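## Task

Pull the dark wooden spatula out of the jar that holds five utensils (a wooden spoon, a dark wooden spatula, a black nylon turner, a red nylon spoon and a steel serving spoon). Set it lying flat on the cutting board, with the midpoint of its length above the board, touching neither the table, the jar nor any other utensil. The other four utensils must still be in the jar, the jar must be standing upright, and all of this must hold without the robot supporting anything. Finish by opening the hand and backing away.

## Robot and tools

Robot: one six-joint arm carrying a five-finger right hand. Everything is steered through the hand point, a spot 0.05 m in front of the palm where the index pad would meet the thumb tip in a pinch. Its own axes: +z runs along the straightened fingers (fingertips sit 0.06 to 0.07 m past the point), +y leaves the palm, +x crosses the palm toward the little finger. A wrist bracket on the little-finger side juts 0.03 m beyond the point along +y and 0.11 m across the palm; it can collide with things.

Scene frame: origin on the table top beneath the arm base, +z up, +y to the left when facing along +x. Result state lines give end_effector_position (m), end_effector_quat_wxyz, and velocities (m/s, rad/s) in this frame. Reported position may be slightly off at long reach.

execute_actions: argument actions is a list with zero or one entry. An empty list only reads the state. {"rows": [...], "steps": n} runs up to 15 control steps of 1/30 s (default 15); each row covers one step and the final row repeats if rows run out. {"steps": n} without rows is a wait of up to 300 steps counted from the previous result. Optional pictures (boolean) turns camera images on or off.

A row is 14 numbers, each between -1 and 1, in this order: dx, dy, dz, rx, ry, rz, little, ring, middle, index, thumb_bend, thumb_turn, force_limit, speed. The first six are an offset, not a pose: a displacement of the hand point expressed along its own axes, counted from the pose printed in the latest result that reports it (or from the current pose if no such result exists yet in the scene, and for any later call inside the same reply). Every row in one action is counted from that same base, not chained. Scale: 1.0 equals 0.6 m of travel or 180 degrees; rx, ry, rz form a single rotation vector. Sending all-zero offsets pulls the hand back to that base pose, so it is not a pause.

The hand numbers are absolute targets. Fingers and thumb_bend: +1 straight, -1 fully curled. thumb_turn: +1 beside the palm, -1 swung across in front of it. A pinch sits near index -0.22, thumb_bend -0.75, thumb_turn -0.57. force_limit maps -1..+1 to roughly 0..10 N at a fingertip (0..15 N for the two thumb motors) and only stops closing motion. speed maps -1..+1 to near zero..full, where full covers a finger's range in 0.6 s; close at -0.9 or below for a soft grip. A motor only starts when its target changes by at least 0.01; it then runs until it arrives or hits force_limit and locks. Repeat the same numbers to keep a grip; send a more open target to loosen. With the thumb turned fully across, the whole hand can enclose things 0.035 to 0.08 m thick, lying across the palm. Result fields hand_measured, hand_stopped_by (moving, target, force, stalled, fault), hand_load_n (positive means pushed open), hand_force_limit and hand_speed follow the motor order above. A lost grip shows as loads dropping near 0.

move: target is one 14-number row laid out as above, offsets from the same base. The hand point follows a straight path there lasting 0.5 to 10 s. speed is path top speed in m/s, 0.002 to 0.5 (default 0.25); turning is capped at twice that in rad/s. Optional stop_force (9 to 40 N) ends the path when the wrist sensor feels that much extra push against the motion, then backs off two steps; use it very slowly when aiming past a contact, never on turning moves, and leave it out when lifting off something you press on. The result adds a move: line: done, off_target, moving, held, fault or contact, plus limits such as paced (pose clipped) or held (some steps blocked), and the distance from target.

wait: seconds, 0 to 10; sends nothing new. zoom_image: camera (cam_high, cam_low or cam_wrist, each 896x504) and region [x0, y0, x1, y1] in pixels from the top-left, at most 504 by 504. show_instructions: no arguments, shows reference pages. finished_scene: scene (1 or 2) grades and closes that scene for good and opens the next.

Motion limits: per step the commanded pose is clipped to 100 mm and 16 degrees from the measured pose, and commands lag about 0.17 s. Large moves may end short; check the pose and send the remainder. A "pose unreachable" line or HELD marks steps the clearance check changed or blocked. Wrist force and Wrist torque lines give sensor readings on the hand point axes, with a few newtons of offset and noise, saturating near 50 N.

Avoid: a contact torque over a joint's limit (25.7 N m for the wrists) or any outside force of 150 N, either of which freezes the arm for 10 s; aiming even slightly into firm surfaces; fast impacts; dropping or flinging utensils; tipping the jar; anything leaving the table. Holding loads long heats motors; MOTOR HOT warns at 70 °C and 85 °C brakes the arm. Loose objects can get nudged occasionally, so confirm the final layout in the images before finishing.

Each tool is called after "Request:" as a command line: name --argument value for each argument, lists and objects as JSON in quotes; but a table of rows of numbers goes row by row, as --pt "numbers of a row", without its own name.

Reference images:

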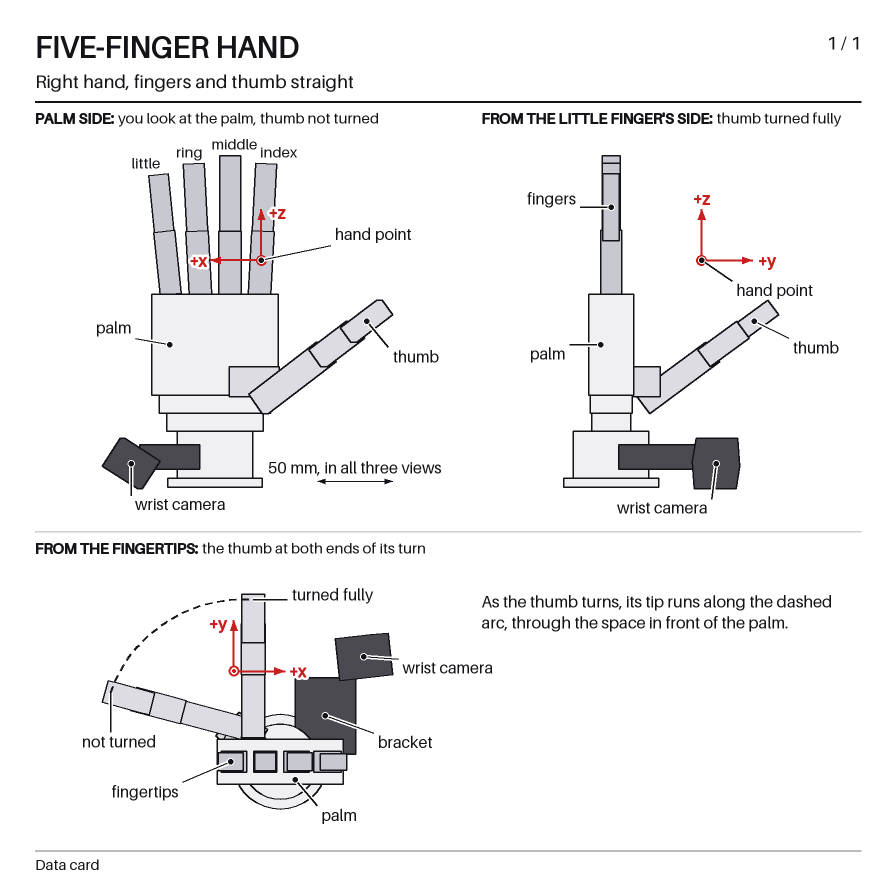

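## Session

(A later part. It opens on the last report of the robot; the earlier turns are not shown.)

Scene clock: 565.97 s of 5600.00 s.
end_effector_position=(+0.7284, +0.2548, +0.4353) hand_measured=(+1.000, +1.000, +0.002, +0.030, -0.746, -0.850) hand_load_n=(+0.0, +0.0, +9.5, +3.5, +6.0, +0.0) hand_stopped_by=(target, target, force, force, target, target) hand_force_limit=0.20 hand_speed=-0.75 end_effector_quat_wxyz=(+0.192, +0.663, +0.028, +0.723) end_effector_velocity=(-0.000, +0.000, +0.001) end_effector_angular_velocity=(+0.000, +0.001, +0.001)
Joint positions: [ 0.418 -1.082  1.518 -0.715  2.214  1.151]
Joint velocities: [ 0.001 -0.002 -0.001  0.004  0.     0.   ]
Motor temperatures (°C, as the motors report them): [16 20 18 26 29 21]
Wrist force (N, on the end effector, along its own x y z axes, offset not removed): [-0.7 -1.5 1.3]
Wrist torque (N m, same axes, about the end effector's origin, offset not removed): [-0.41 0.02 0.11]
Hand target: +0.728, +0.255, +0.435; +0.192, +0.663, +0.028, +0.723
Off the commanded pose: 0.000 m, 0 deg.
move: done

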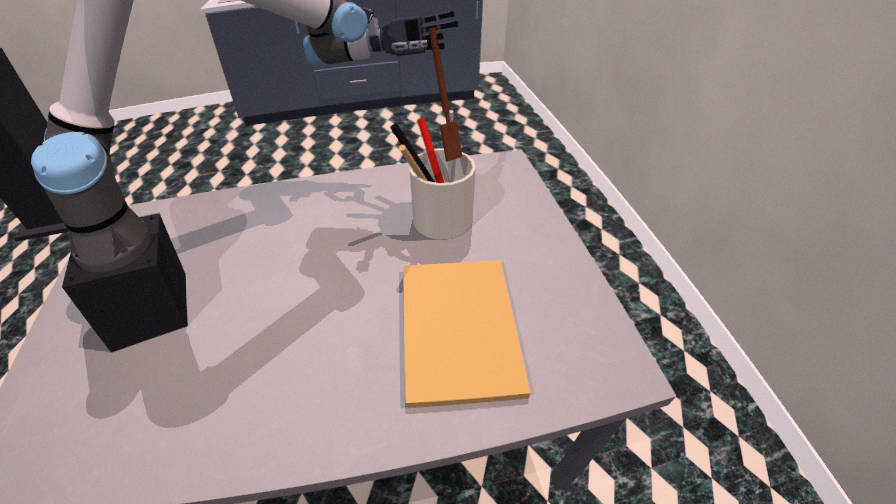

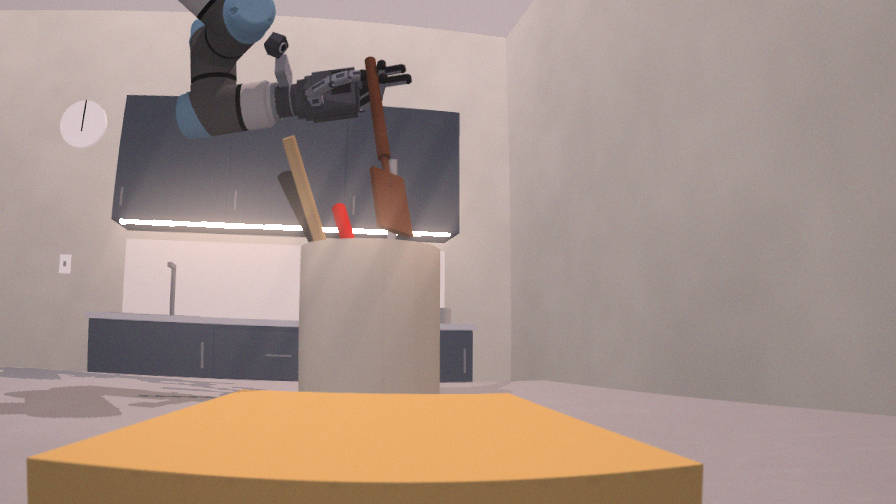

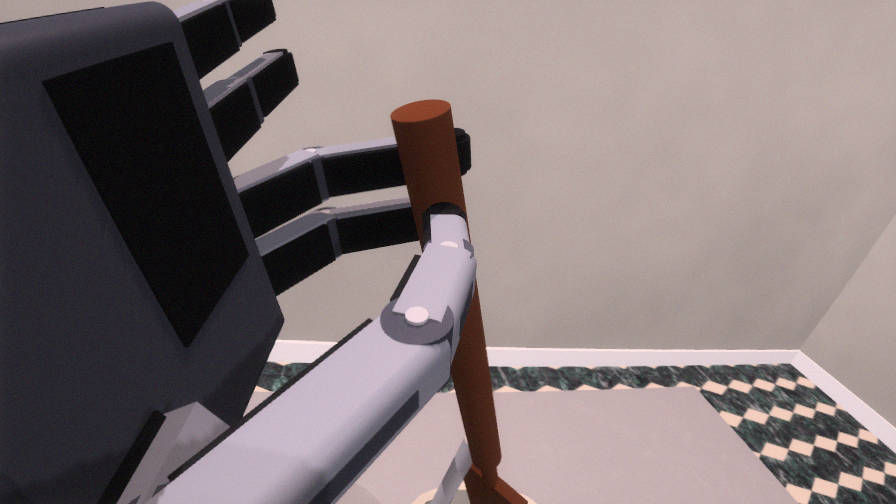

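Request:
zoom_image --camera "cam_low" --region '[300, 40, 480, 260]'

Request:
zoom_image --camera "cam_high" --region '[400, 70, 500, 190]'

Region (300, 40, 480, 260) of cam_low's 896x504 image, scaled by 2.291, with more detail than that image has; it fills the left 412 columns of this view, and the rest is white.

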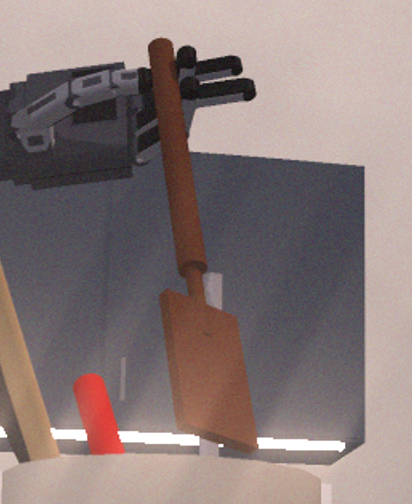

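Region (400, 70, 500, 190) of cam_high's 896x504 image, scaled by 4.200, with more detail than that image has.

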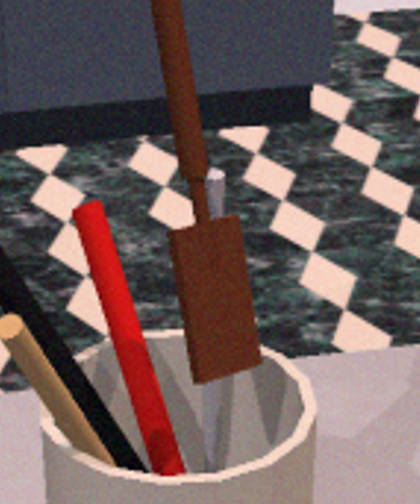

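Request:
execute_actions --actions '[{"rows": [[0, 0, 0, 0, 0, 0, 1.0, 1.0, -0.3, -0.33, -0.75, -0.85, 0.15, -0.9]], "steps": 12}]' --pictures false

Scene clock: 623.43 s of 5600.00 s.
end_effector_position=(+0.7284, +0.2548, +0.4354) hand_measured=(+1.000, +1.000, +0.002, +0.020, -0.746, -0.850) hand_load_n=(+0.0, +0.0, +9.5, +6.0, +6.5, -1.0) hand_stopped_by=(target, target, force, force, target, target) hand_force_limit=0.15 hand_speed=-0.90 end_effector_quat_wxyz=(+0.192, +0.663, +0.027, +0.724) end_effector_velocity=(+0.000, -0.000, +0.000) end_effector_angular_velocity=(+0.000, -0.001, -0.000)
Joint positions: [ 0.418 -1.082  1.518 -0.715  2.214  1.151]
Joint velocities: [-0.    -0.    -0.    -0.001 -0.    -0.   ]
Motor temperatures (°C, as the motors report them): [16 21 18 26 29 21]
Wrist force (N, on the end effector, along its own x y z axes, offset not removed): [-2.4 -0.3 1.5]
Wrist torque (N m, same axes, about the end effector's origin, offset not removed): [-0.22 0.35 -0.10]
Hand target: +0.728, +0.255, +0.435; +0.192, +0.663, +0.028, +0.723
Off the commanded pose: 0.000 m, 0 deg.
Steps of this call (steps 1 to 90: nothing new was sent; then 54.07 s passed at rest; steps 91 to 102: all 12 steps of this action). Readings (end_effector_position | what the end effector reports):
91: (+0.7284, +0.2547, +0.4354) | hand_measured=(+1.000, +1.000, +0.002, +0.030, -0.746, -0.850) hand_load_n=(+0.0, +0.0, +9.5, +3.5, +6.0, +0.0) hand_stopped_by=(target, target, force, moving, target, target) hand_force_limit=0.15 hand_speed=-0.90
92: (+0.7284, +0.2547, +0.4354) | hand_measured=(+1.000, +1.000, +0.002, +0.030, -0.746, -0.850) hand_load_n=(+0.0, +0.0, +9.5, +3.5, +6.0, +0.0) hand_stopped_by=(target, target, force, moving, target, target) hand_force_limit=0.15 hand_speed=-0.90
94: (+0.7284, +0.2547, +0.4354) | hand_measured=(+1.000, +1.000, +0.002, +0.024, -0.746, -0.850) hand_load_n=(+0.0, +0.0, +9.0, +5.0, +6.0, +0.0) hand_stopped_by=(target, target, force, moving, target, target) hand_force_limit=0.15 hand_speed=-0.90
98: (+0.7284, +0.2548, +0.4355) | hand_measured=(+1.000, +1.000, +0.002, +0.020, -0.746, -0.850) hand_load_n=(+0.0, +0.0, +9.0, +6.0, +6.5, -1.0) hand_stopped_by=(target, target, force, force, target, target) hand_force_limit=0.15 hand_speed=-0.90
102: the state above

Request:
move --target '[-0.1505, 0.4835, 0.0637, 0, 0, 0.191, 1.0, 1.0, -0.3, -0.36, -0.75, -0.85, 0.6, -0.9]' --speed 0.15

Scene clock: 635.83 s of 5600.00 s.
end_effector_position=(+0.7003, -0.0497, +0.4396) hand_measured=(+1.000, +1.000, +0.002, +0.012, -0.746, -0.850) hand_load_n=(+0.0, +0.0, +9.0, +8.5, +7.5, -2.0) hand_stopped_by=(target, target, force, force, target, target) hand_force_limit=0.60 hand_speed=-0.90 end_effector_quat_wxyz=(-0.031, +0.641, -0.169, +0.748) end_effector_velocity=(-0.000, -0.001, +0.001) end_effector_angular_velocity=(+0.004, -0.002, +0.003)
Joint positions: [-0.227 -1.464  1.955 -0.714  1.588  1.918]
Joint velocities: [-0.005 -0.003  0.001  0.    -0.007  0.005]
Motor temperatures (°C, as the motors report them): [16 21 18 26 29 21]
Wrist force (N, on the end effector, along its own x y z axes, offset not removed): [-2.6 -0.4 0.7]
Wrist torque (N m, same axes, about the end effector's origin, offset not removed): [-0.21 0.21 -0.02]
Hand target: +0.700, -0.050, +0.440; -0.031, +0.641, -0.169, +0.748
Off the commanded pose: 0.000 m, 0 deg.
After step 90, 6.83 s passed at rest.
move: done

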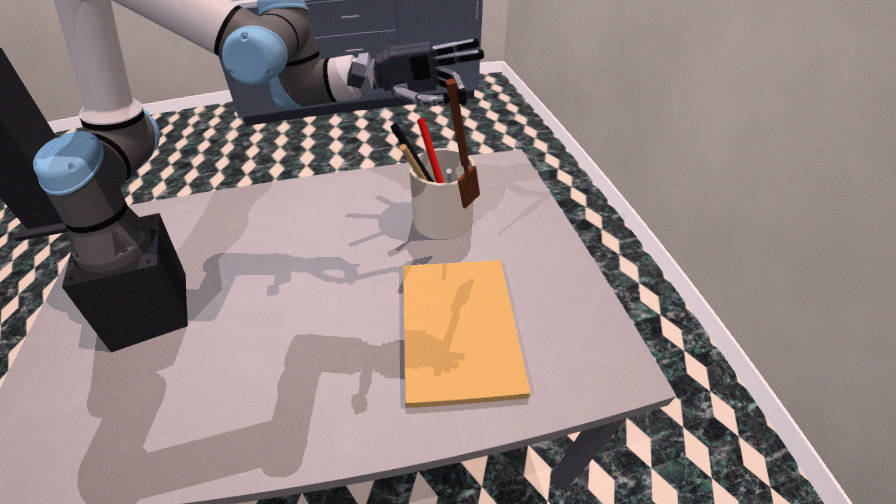

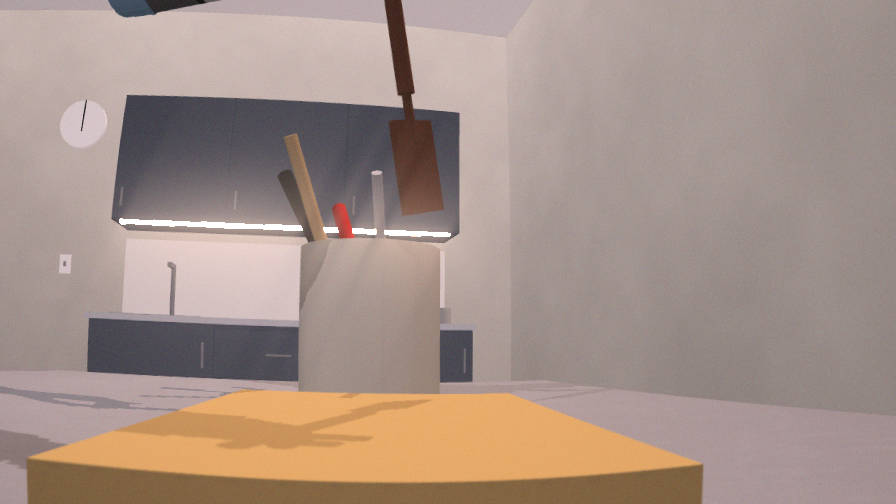

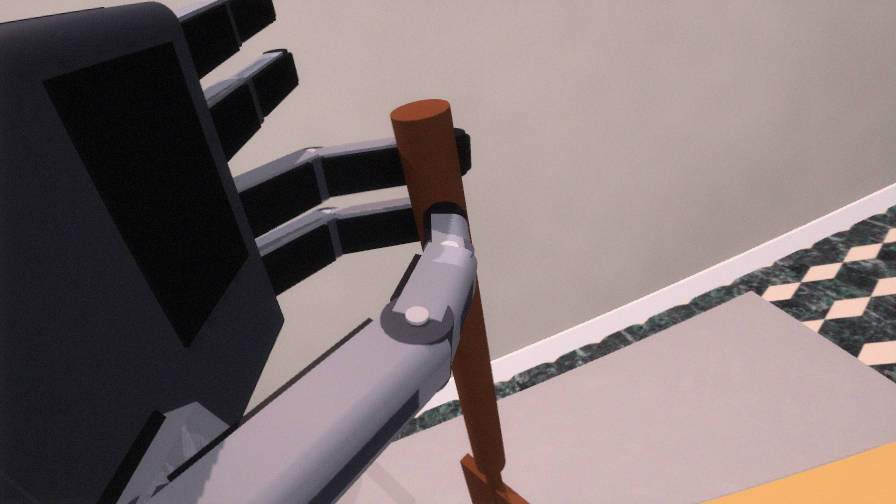

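Request:
zoom_image --camera "cam_low" --region '[350, 60, 490, 230]'

Region (350, 60, 490, 230) of cam_low's 896x504 image, scaled by 2.965, with more detail than that image has; it fills the left 415 columns of this view, and the rest is white.

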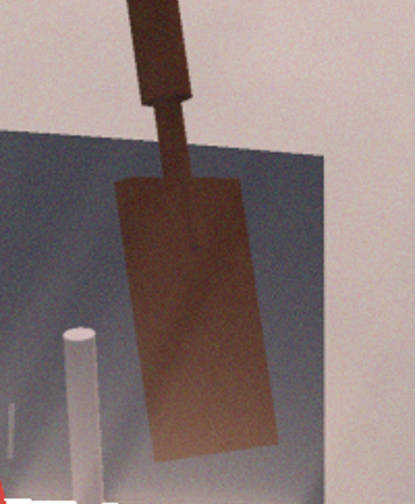

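Request:
move --target '[-0.2605, 0.5488, -0.0243, -0.2260, -0.1380, 0.2411, 1.0, 1.0, -0.3, -0.36, -0.75, -0.85, 0.6, -0.9]' --speed 0.18

Scene clock: 662.67 s of 5600.00 s.
end_effector_position=(+0.6576, -0.3152, +0.1936) hand_measured=(+1.000, +1.000, +0.002, +0.012, -0.746, -0.850) hand_load_n=(+0.0, +0.0, +8.5, +9.0, +7.5, -1.5) hand_stopped_by=(target, target, force, force, target, target) hand_force_limit=0.60 hand_speed=-0.90 end_effector_quat_wxyz=(-0.113, +0.646, -0.619, +0.433) end_effector_velocity=(+0.000, -0.001, -0.002) end_effector_angular_velocity=(+0.006, +0.005, -0.001)
Joint positions: [-0.711 -0.965  1.456  0.079  1.371  2.555]
Joint velocities: [-0.001  0.007 -0.008  0.008 -0.002  0.001]
Motor temperatures (°C, as the motors report them): [16 21 18 26 29 21]
Wrist force (N, on the end effector, along its own x y z axes, offset not removed): [-2.1 -0.4 1.4]
Wrist torque (N m, same axes, about the end effector's origin, offset not removed): [-0.19 0.28 -0.08]
Hand target: +0.658, -0.315, +0.193; -0.113, +0.646, -0.619, +0.433
Off the commanded pose: 0.001 m, 0 deg.
After step 90, 20.23 s passed at rest.
move: done

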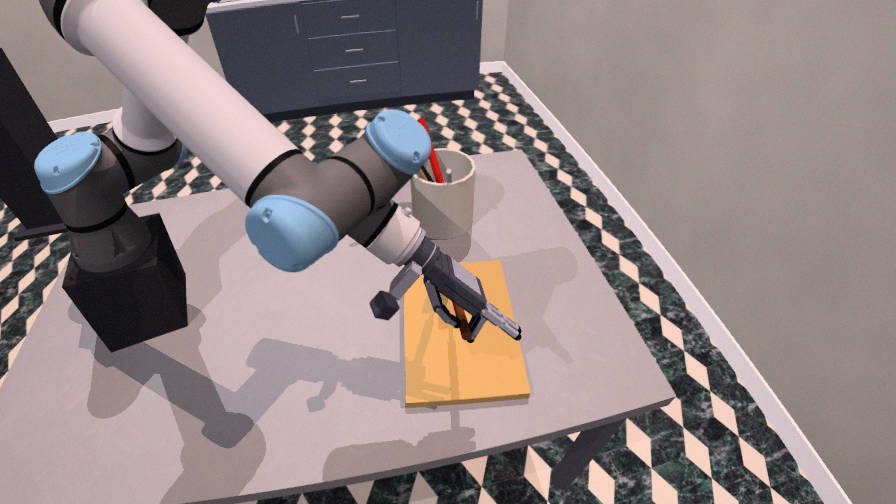

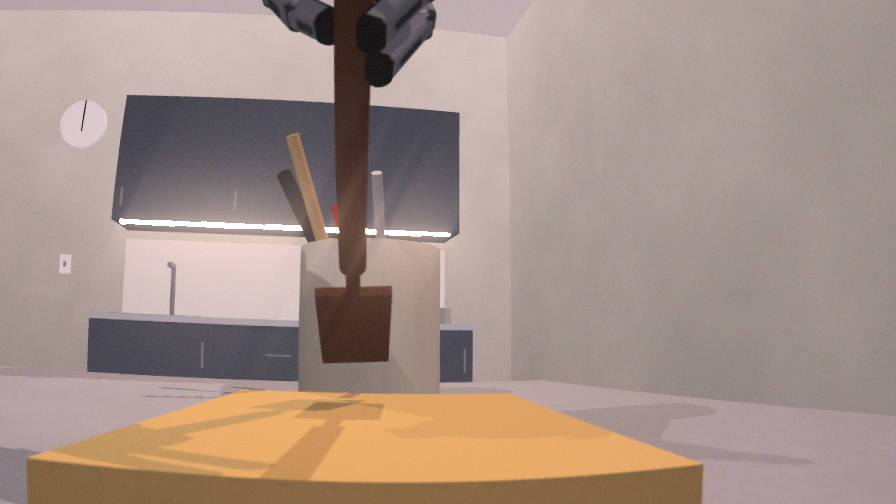

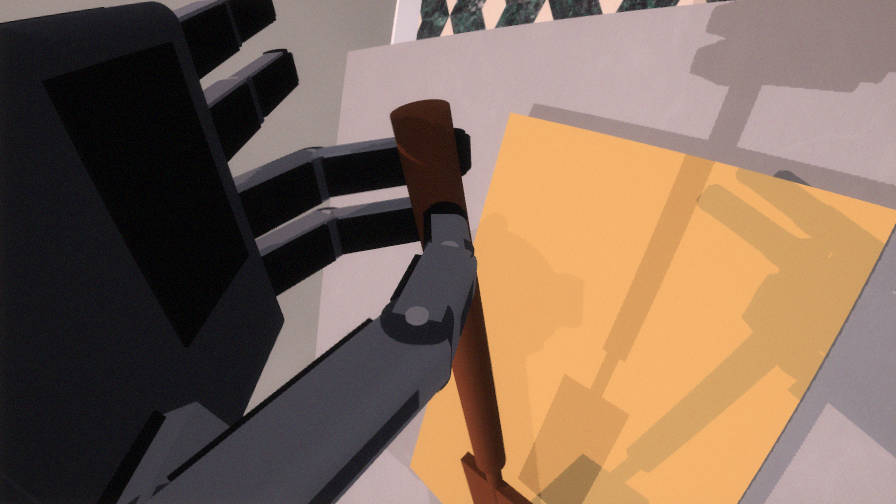

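Request:
move --target '[-0.0305, 0.1427, 0.1495, -0.0144, -0.0991, 0.1120, 1.0, 1.0, -0.3, -0.36, -0.75, -0.85, 0.6, -0.9]' --speed 0.12

Scene clock: 673.57 s of 5600.00 s.
end_effector_position=(+0.6630, -0.3516, +0.0739) hand_measured=(+1.000, +1.000, +0.002, +0.012, -0.746, -0.850) hand_load_n=(+0.0, +0.0, +8.5, +9.0, +7.5, -1.5) hand_stopped_by=(target, target, force, force, target, target) hand_force_limit=0.60 hand_speed=-0.90 end_effector_quat_wxyz=(+0.266, -0.589, +0.706, -0.288) end_effector_velocity=(+0.000, -0.001, -0.001) end_effector_angular_velocity=(+0.006, -0.000, +0.000)
Joint positions: [-0.862 -0.602  1.145  0.269  1.003  2.728]
Joint velocities: [-0.002  0.006 -0.008  0.006 -0.005  0.001]
Motor temperatures (°C, as the motors report them): [16 21 18 26 29 21]
Wrist force (N, on the end effector, along its own x y z axes, offset not removed): [-1.1 0.3 2.4]
Wrist torque (N m, same axes, about the end effector's origin, offset not removed): [-0.19 0.16 0.02]
Hand target: +0.663, -0.352, +0.074; +0.266, -0.589, +0.706, -0.288
Off the commanded pose: 0.000 m, 0 deg.
After step 90, 5.50 s passed at rest.
move: done

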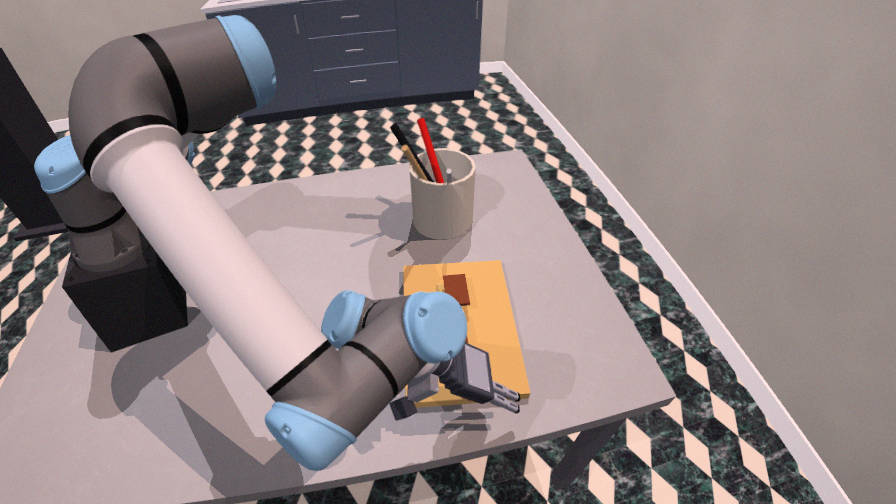

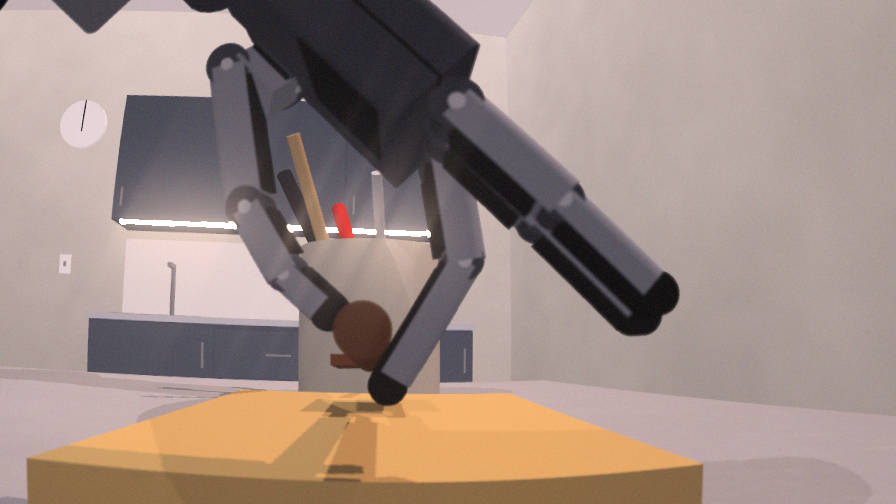

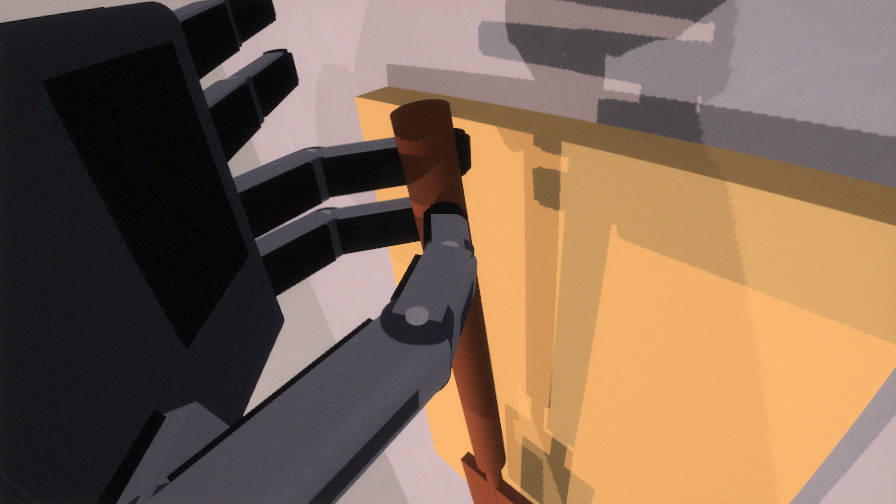

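Request:
move --target '[0.0642, 0.0232, 0.0252, -0.0005, -0.0142, 0.0148, 1.0, 1.0, -0.3, -0.36, -0.75, -0.85, 0.6, -0.9]' --speed 0.05

Scene clock: 686.60 s of 5600.00 s.
end_effector_position=(+0.6582, -0.3889, +0.0521) hand_measured=(+1.000, +1.000, +0.002, +0.012, -0.746, -0.850) hand_load_n=(+0.0, +0.0, +8.5, +9.0, +7.5, -1.5) hand_stopped_by=(target, target, force, force, target, target) hand_force_limit=0.60 hand_speed=-0.90 end_effector_quat_wxyz=(+0.288, -0.579, +0.714, -0.268) end_effector_velocity=(-0.000, -0.002, -0.001) end_effector_angular_velocity=(+0.004, +0.001, +0.001)
Joint positions: [-0.918 -0.487  0.996  0.355  0.925  2.71 ]
Joint velocities: [-0.002  0.007 -0.011  0.008 -0.004 -0.002]
Motor temperatures (°C, as the motors report them): [16 21 18 26 29 21]
Wrist force (N, on the end effector, along its own x y z axes, offset not removed): [-2.9 -1.0 2.7]
Wrist torque (N m, same axes, about the end effector's origin, offset not removed): [-0.41 0.38 -0.18]
Hand target: +0.658, -0.389, +0.052; +0.288, -0.579, +0.714, -0.268
Off the commanded pose: 0.000 m, 0 deg.
After step 90, 8.80 s passed at rest.
move: done

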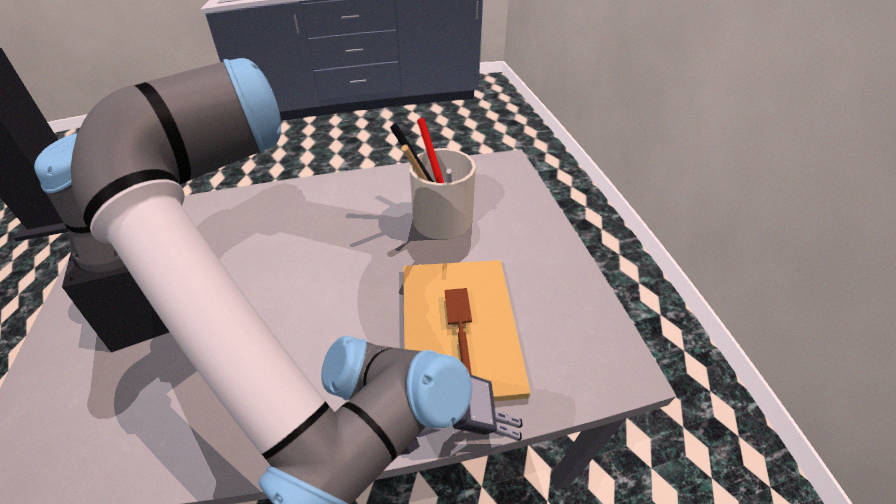

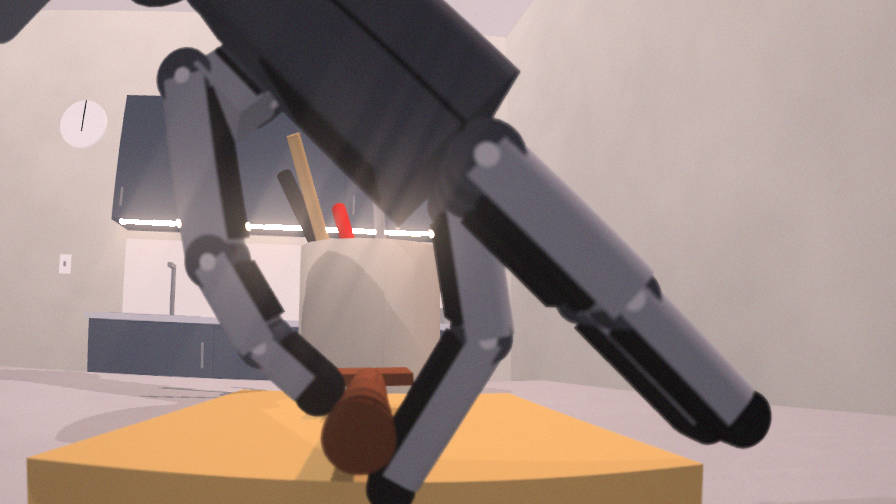

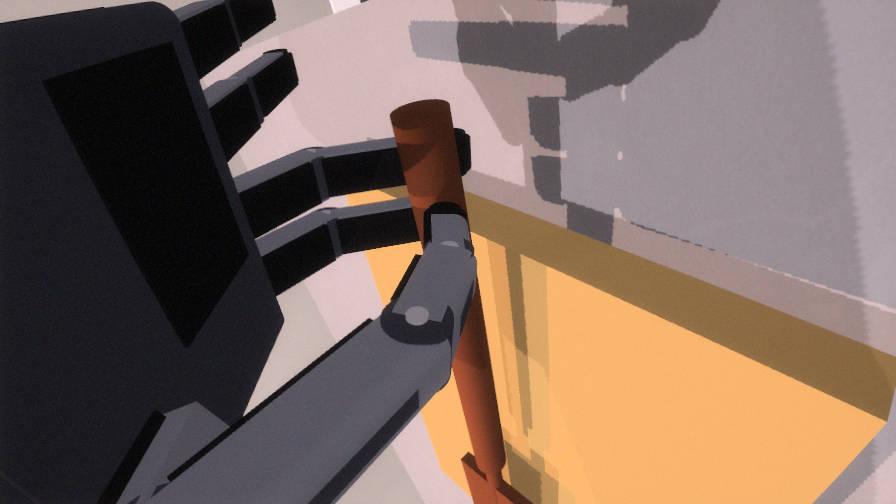

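Request:
zoom_image --camera "cam_low" --region '[270, 330, 530, 504]'

Region (270, 330, 530, 504) of cam_low's 896x504 image, scaled by 1.938, with more detail than that image has; it fills the top 337 rows of this view, and the rest is white.

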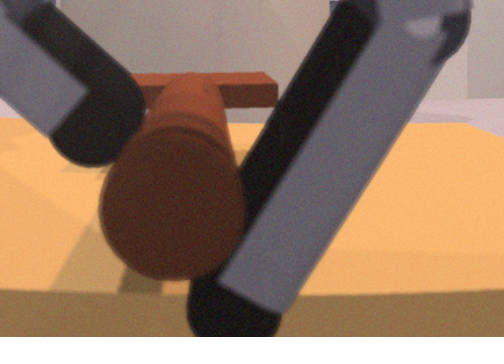

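Request:
move --target '[0.0072, 0.0152, 0.0157, 0, 0, 0, 1.0, 1.0, -0.3, -0.36, -0.75, -0.85, 0.6, -0.9]' --speed 0.015

Scene clock: 704.17 s of 5600.00 s.
end_effector_position=(+0.6582, -0.3919, +0.0388) hand_measured=(+1.000, +1.000, +0.002, +0.012, -0.746, -0.850) hand_load_n=(+0.0, +0.0, +8.5, +9.0, +7.5, -1.5) hand_stopped_by=(target, target, force, force, target, target) hand_force_limit=0.60 hand_speed=-0.90 end_effector_quat_wxyz=(+0.288, -0.579, +0.714, -0.268) end_effector_velocity=(-0.000, +0.000, -0.003) end_effector_angular_velocity=(+0.001, +0.001, +0.001)
Joint positions: [-0.919 -0.462  0.981  0.345  0.925  2.709]
Joint velocities: [ 0.001  0.005 -0.002 -0.001 -0.    -0.   ]
Motor temperatures (°C, as the motors report them): [16 21 18 26 29 21]
Wrist force (N, on the end effector, along its own x y z axes, offset not removed): [-2.1 0.9 1.6]
Wrist torque (N m, same axes, about the end effector's origin, offset not removed): [-0.08 0.37 -0.07]
Hand target: +0.658, -0.392, +0.039; +0.288, -0.579, +0.714, -0.268
Off the commanded pose: 0.000 m, 0 deg.
After step 90, 13.40 s passed at rest.
move: done

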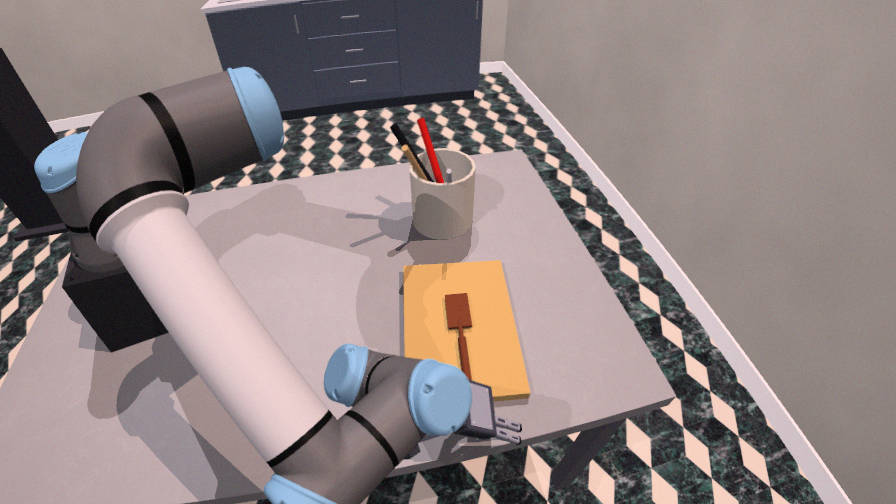

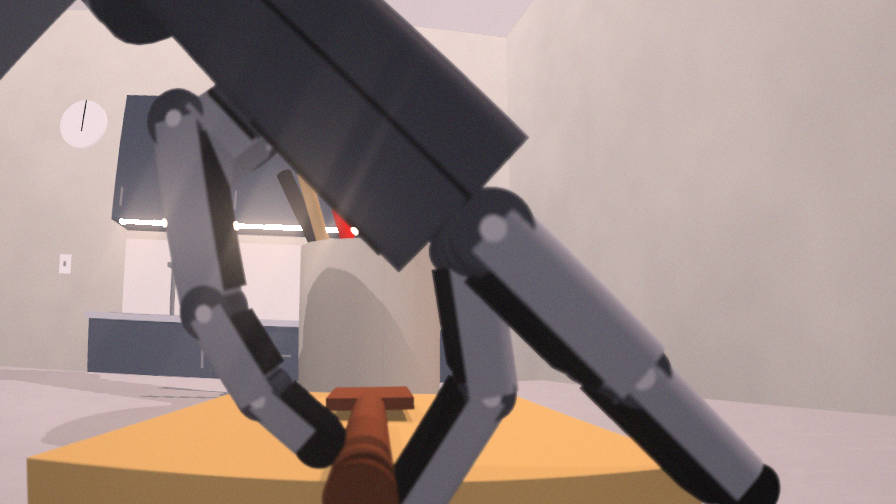

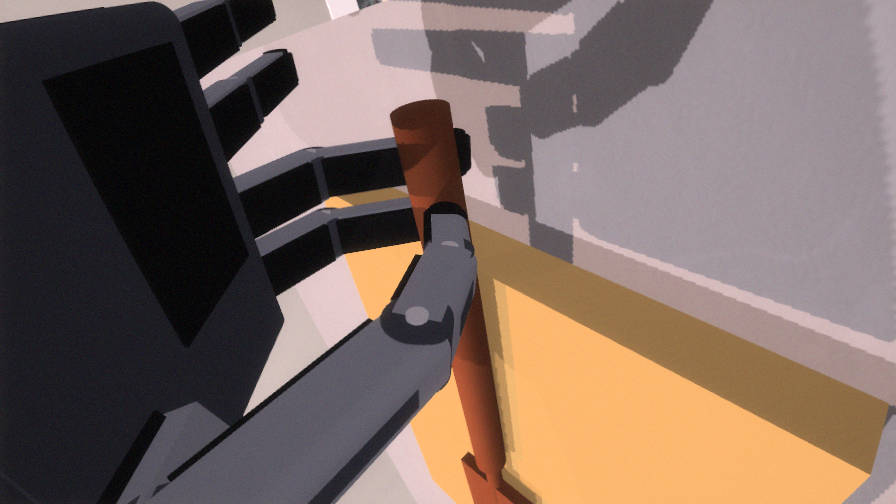

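Request:
execute_actions --actions '[{"rows": [[0.0001,0.0004,0.0004,0,0,0,1.0,1.0,-0.3,-0.36,-0.75,-0.85,0.6,-0.9],[0.0001,0.0008,0.0008,0,0,0,1.0,1.0,-0.3,-0.36,-0.75,-0.85,0.6,-0.9],[0.0002,0.0012,0.0012,0,0,0,1.0,1.0,-0.3,-0.36,-0.75,-0.85,0.6,-0.9],[0.0002,0.0016,0.0016,0,0,0,1.0,1.0,-0.3,-0.36,-0.75,-0.85,0.6,-0.9],[0.0003,0.0020,0.0020,0,0,0,1.0,1.0,-0.3,-0.36,-0.75,-0.85,0.6,-0.9],[0.0003,0.0024,0.0023,0,0,0,1.0,1.0,-0.3,-0.36,-0.75,-0.85,0.6,-0.9],[0.0004,0.0028,0.0027,0,0,0,1.0,1.0,-0.3,-0.36,-0.75,-0.85,0.6,-0.9]], "steps": 15}]'

Scene clock: 708.80 s of 5600.00 s.
end_effector_position=(+0.6582, -0.3920, +0.0366) hand_measured=(+1.000, +1.000, +0.002, +0.012, -0.746, -0.850) hand_load_n=(+0.0, +0.0, +9.0, +8.5, +6.5, -2.0) hand_stopped_by=(target, target, force, force, target, target) hand_force_limit=0.60 hand_speed=-0.90 end_effector_quat_wxyz=(+0.288, -0.579, +0.714, -0.268) end_effector_velocity=(-0.001, -0.001, -0.002) end_effector_angular_velocity=(+0.002, +0.001, -0.002)
Joint positions: [-0.918 -0.458  0.98   0.342  0.925  2.709]
Joint velocities: [-0.001  0.002 -0.    -0.     0.     0.   ]
Motor temperatures (°C, as the motors report them): [16 21 18 26 29 21]
Wrist force (N, on the end effector, along its own x y z axes, offset not removed): [-0.4 -3.3 -0.7]
Wrist torque (N m, same axes, about the end effector's origin, offset not removed): [-0.22 0.16 -0.05]
Hand target: +0.658, -0.392, +0.036; +0.288, -0.579, +0.714, -0.268
Off the commanded pose: 0.000 m, 0 deg.
Steps of this call (steps 1 to 90: nothing new was sent; then 1.13 s passed at rest; steps 91 to 105: all 15 steps of this action). Readings (end_effector_position | what the end effector reports):
91: (+0.6582, -0.3919, +0.0387) | hand_measured=(+1.000, +1.000, +0.002, +0.012, -0.746, -0.850) hand_load_n=(+0.0, +0.0, +8.5, +9.0, +7.5, -1.5) hand_stopped_by=(target, target, force, force, target, target) hand_force_limit=0.60 hand_speed=-0.90
92: (+0.6582, -0.3920, +0.0386) | hand_measured=(+1.000, +1.000, +0.002, +0.012, -0.746, -0.850) hand_load_n=(+0.0, +0.0, +8.5, +9.0, +7.5, -1.5) hand_stopped_by=(target, target, force, force, target, target) hand_force_limit=0.60 hand_speed=-0.90
94: (+0.6582, -0.3920, +0.0384) | hand_measured=(+1.000, +1.000, +0.002, +0.012, -0.746, -0.850) hand_load_n=(+0.0, +0.0, +8.5, +9.0, +7.5, -1.5) hand_stopped_by=(target, target, force, force, target, target) hand_force_limit=0.60 hand_speed=-0.90
98: (+0.6581, -0.3921, +0.0374) | hand_measured=(+1.000, +1.000, +0.002, +0.012, -0.746, -0.850) hand_load_n=(+0.0, +0.0, +8.5, +9.0, +7.5, -1.5) hand_stopped_by=(target, target, force, force, target, target) hand_force_limit=0.60 hand_speed=-0.90
105: the state above

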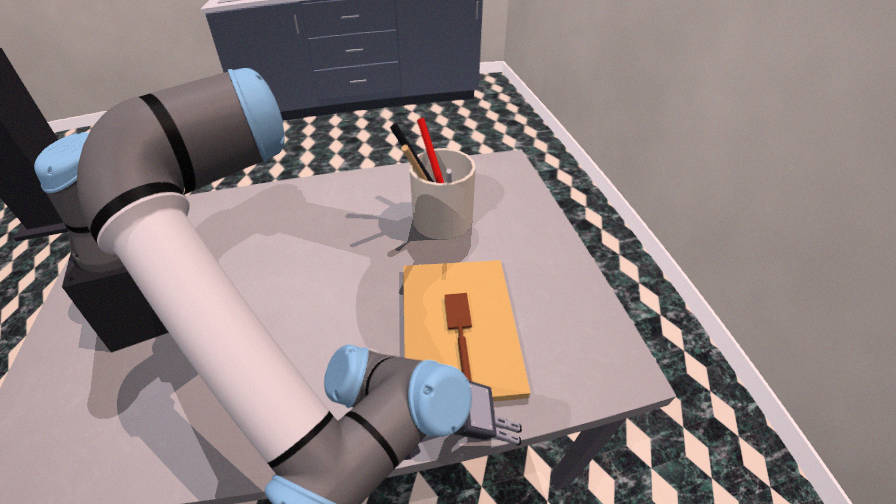

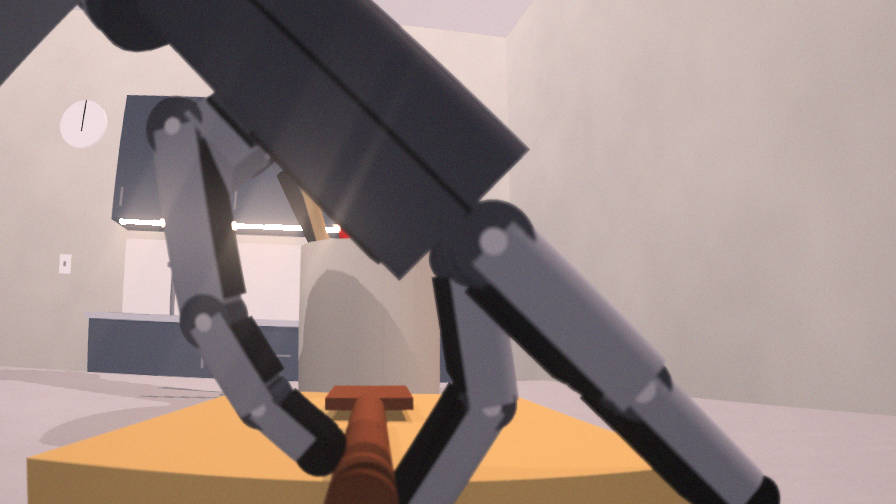

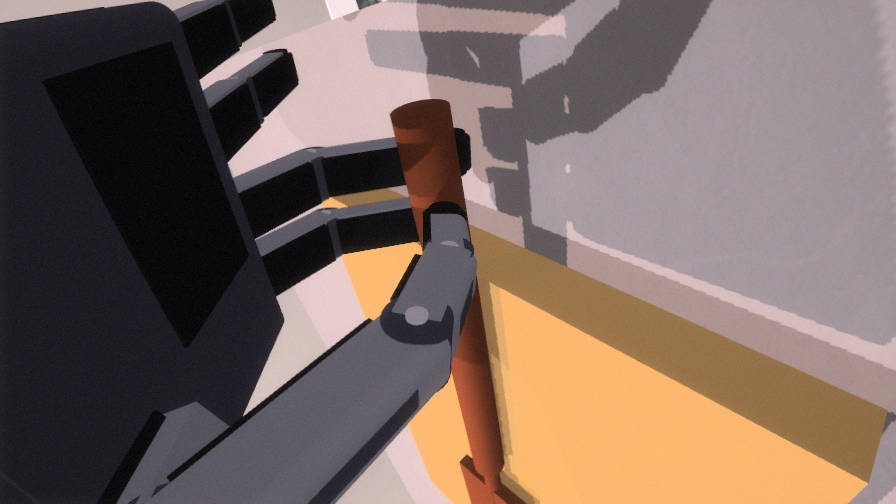

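Request:
execute_actions --actions '[{"rows": [[0,-0.0008,-0.0008,0,0,0,1.0,1.0,0.22,0.22,-0.62,-0.85,0.6,-0.6],[0,-0.0008,-0.0008,0,0,0,1.0,1.0,0.22,0.22,-0.62,-0.85,0.6,-0.6],[0,-0.0008,-0.0015,0,0,0,1.0,1.0,0.22,0.22,-0.62,-0.85,0.6,-0.6],[0,-0.0008,-0.0025,0,0,0,1.0,1.0,0.22,0.22,-0.62,-0.85,0.6,-0.6],[0,-0.0008,-0.0035,0,0,0,1.0,1.0,0.22,0.22,-0.62,-0.85,0.6,-0.6],[0,-0.0008,-0.0045,0,0,0,1.0,1.0,0.22,0.22,-0.62,-0.85,0.6,-0.6],[0,-0.0008,-0.0055,0,0,0,1.0,1.0,0.22,0.22,-0.62,-0.85,0.6,-0.6]], "steps": 15}]'

Scene clock: 713.43 s of 5600.00 s.
end_effector_position=(+0.6562, -0.3919, +0.0391) hand_measured=(+1.000, +1.000, +0.220, +0.220, -0.620, -0.850) hand_load_n=(+0.0, +0.0, +0.0, +0.0, +0.0, +0.0) hand_stopped_by=(target, target, moving, moving, moving, target) hand_force_limit=0.60 hand_speed=-0.60 end_effector_quat_wxyz=(+0.288, -0.579, +0.714, -0.268) end_effector_velocity=(-0.000, +0.000, +0.001) end_effector_angular_velocity=(-0.001, -0.002, +0.001)
Joint positions: [-0.921 -0.465  0.989  0.342  0.923  2.707]
Joint velocities: [-0.001 -0.003  0.005 -0.003 -0.001 -0.001]
Motor temperatures (°C, as the motors report them): [16 21 18 26 29 21]
Wrist force (N, on the end effector, along its own x y z axes, offset not removed): [-1.2 -1.0 0.3]
Wrist torque (N m, same axes, about the end effector's origin, offset not removed): [-0.15 0.29 -0.05]
Hand target: +0.656, -0.392, +0.039; +0.288, -0.579, +0.714, -0.268
Off the commanded pose: 0.000 m, 0 deg.
Steps of this call (steps 1 to 90: nothing new was sent; then 1.13 s passed at rest; steps 91 to 105: all 15 steps of this action). Readings (end_effector_position | what the end effector reports):
91: (+0.6582, -0.3919, +0.0365) | hand_measured=(+1.000, +1.000, +0.002, +0.012, -0.746, -0.850) hand_load_n=(+0.0, +0.0, +9.5, +8.0, +6.5, -2.5) hand_stopped_by=(target, target, moving, moving, moving, target) hand_force_limit=0.60 hand_speed=-0.60
92: (+0.6582, -0.3919, +0.0365) | hand_measured=(+1.000, +1.000, +0.002, +0.012, -0.746, -0.850) hand_load_n=(+0.0, +0.0, +9.5, +8.0, +6.5, -2.5) hand_stopped_by=(target, target, moving, moving, moving, target) hand_force_limit=0.60 hand_speed=-0.60
94: (+0.6582, -0.3919, +0.0368) | hand_measured=(+1.000, +1.000, +0.022, +0.030, -0.736, -0.850) hand_load_n=(+0.0, +0.0, +4.0, +1.5, +1.5, -2.0) hand_stopped_by=(target, target, moving, moving, moving, target) hand_force_limit=0.60 hand_speed=-0.60
98: (+0.6573, -0.3920, +0.0381) | hand_measured=(+1.000, +1.000, +0.110, +0.120, -0.682, -0.850) hand_load_n=(+0.0, +0.0, +0.0, +0.0, +0.0, +0.0) hand_stopped_by=(target, target, moving, moving, moving, target) hand_force_limit=0.60 hand_speed=-0.60
105: the state above

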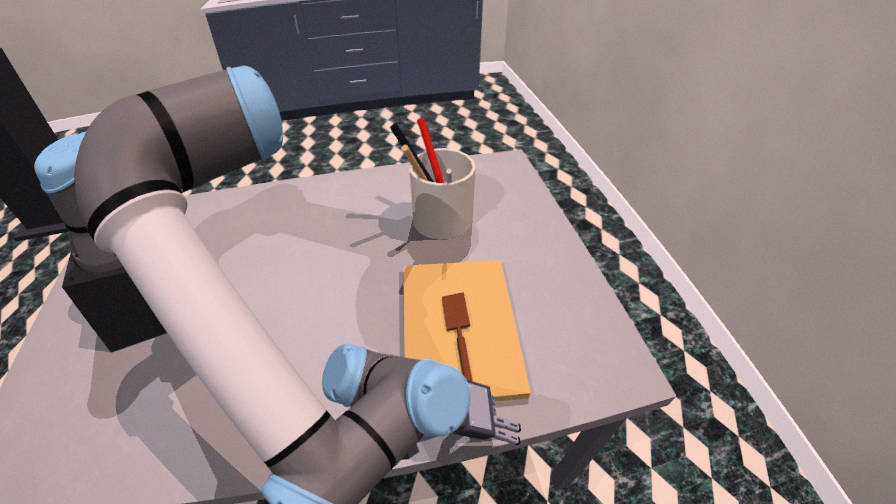

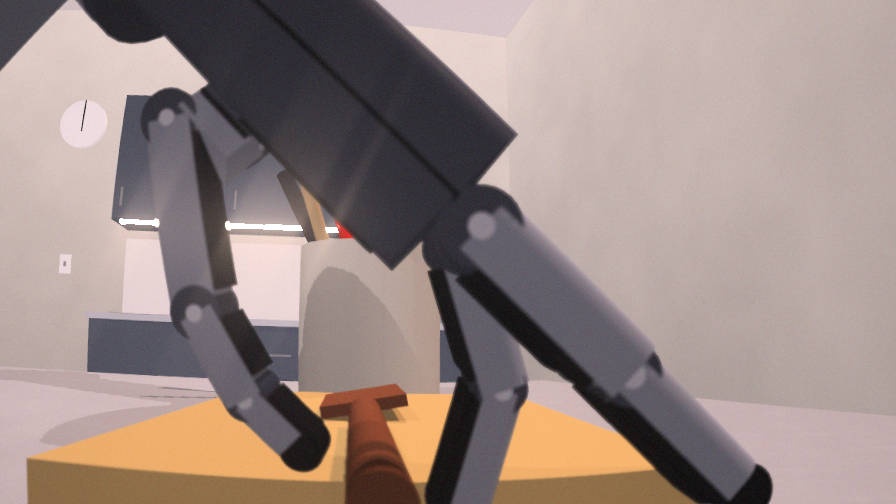

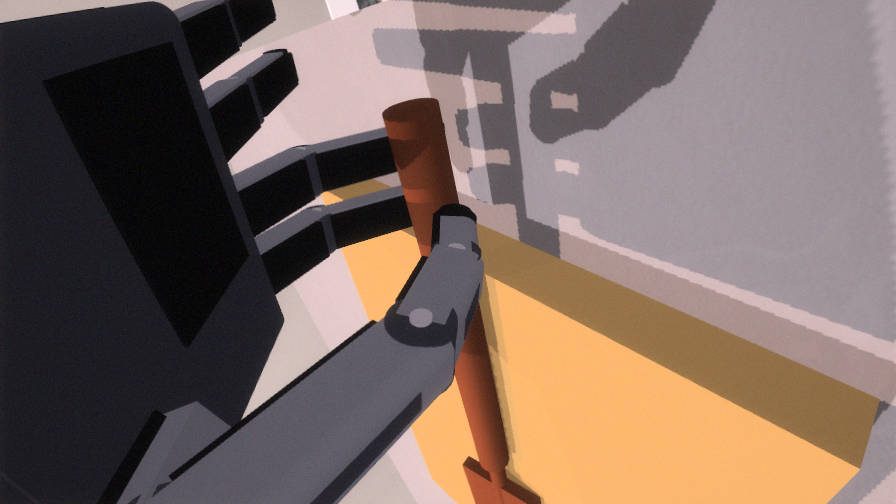

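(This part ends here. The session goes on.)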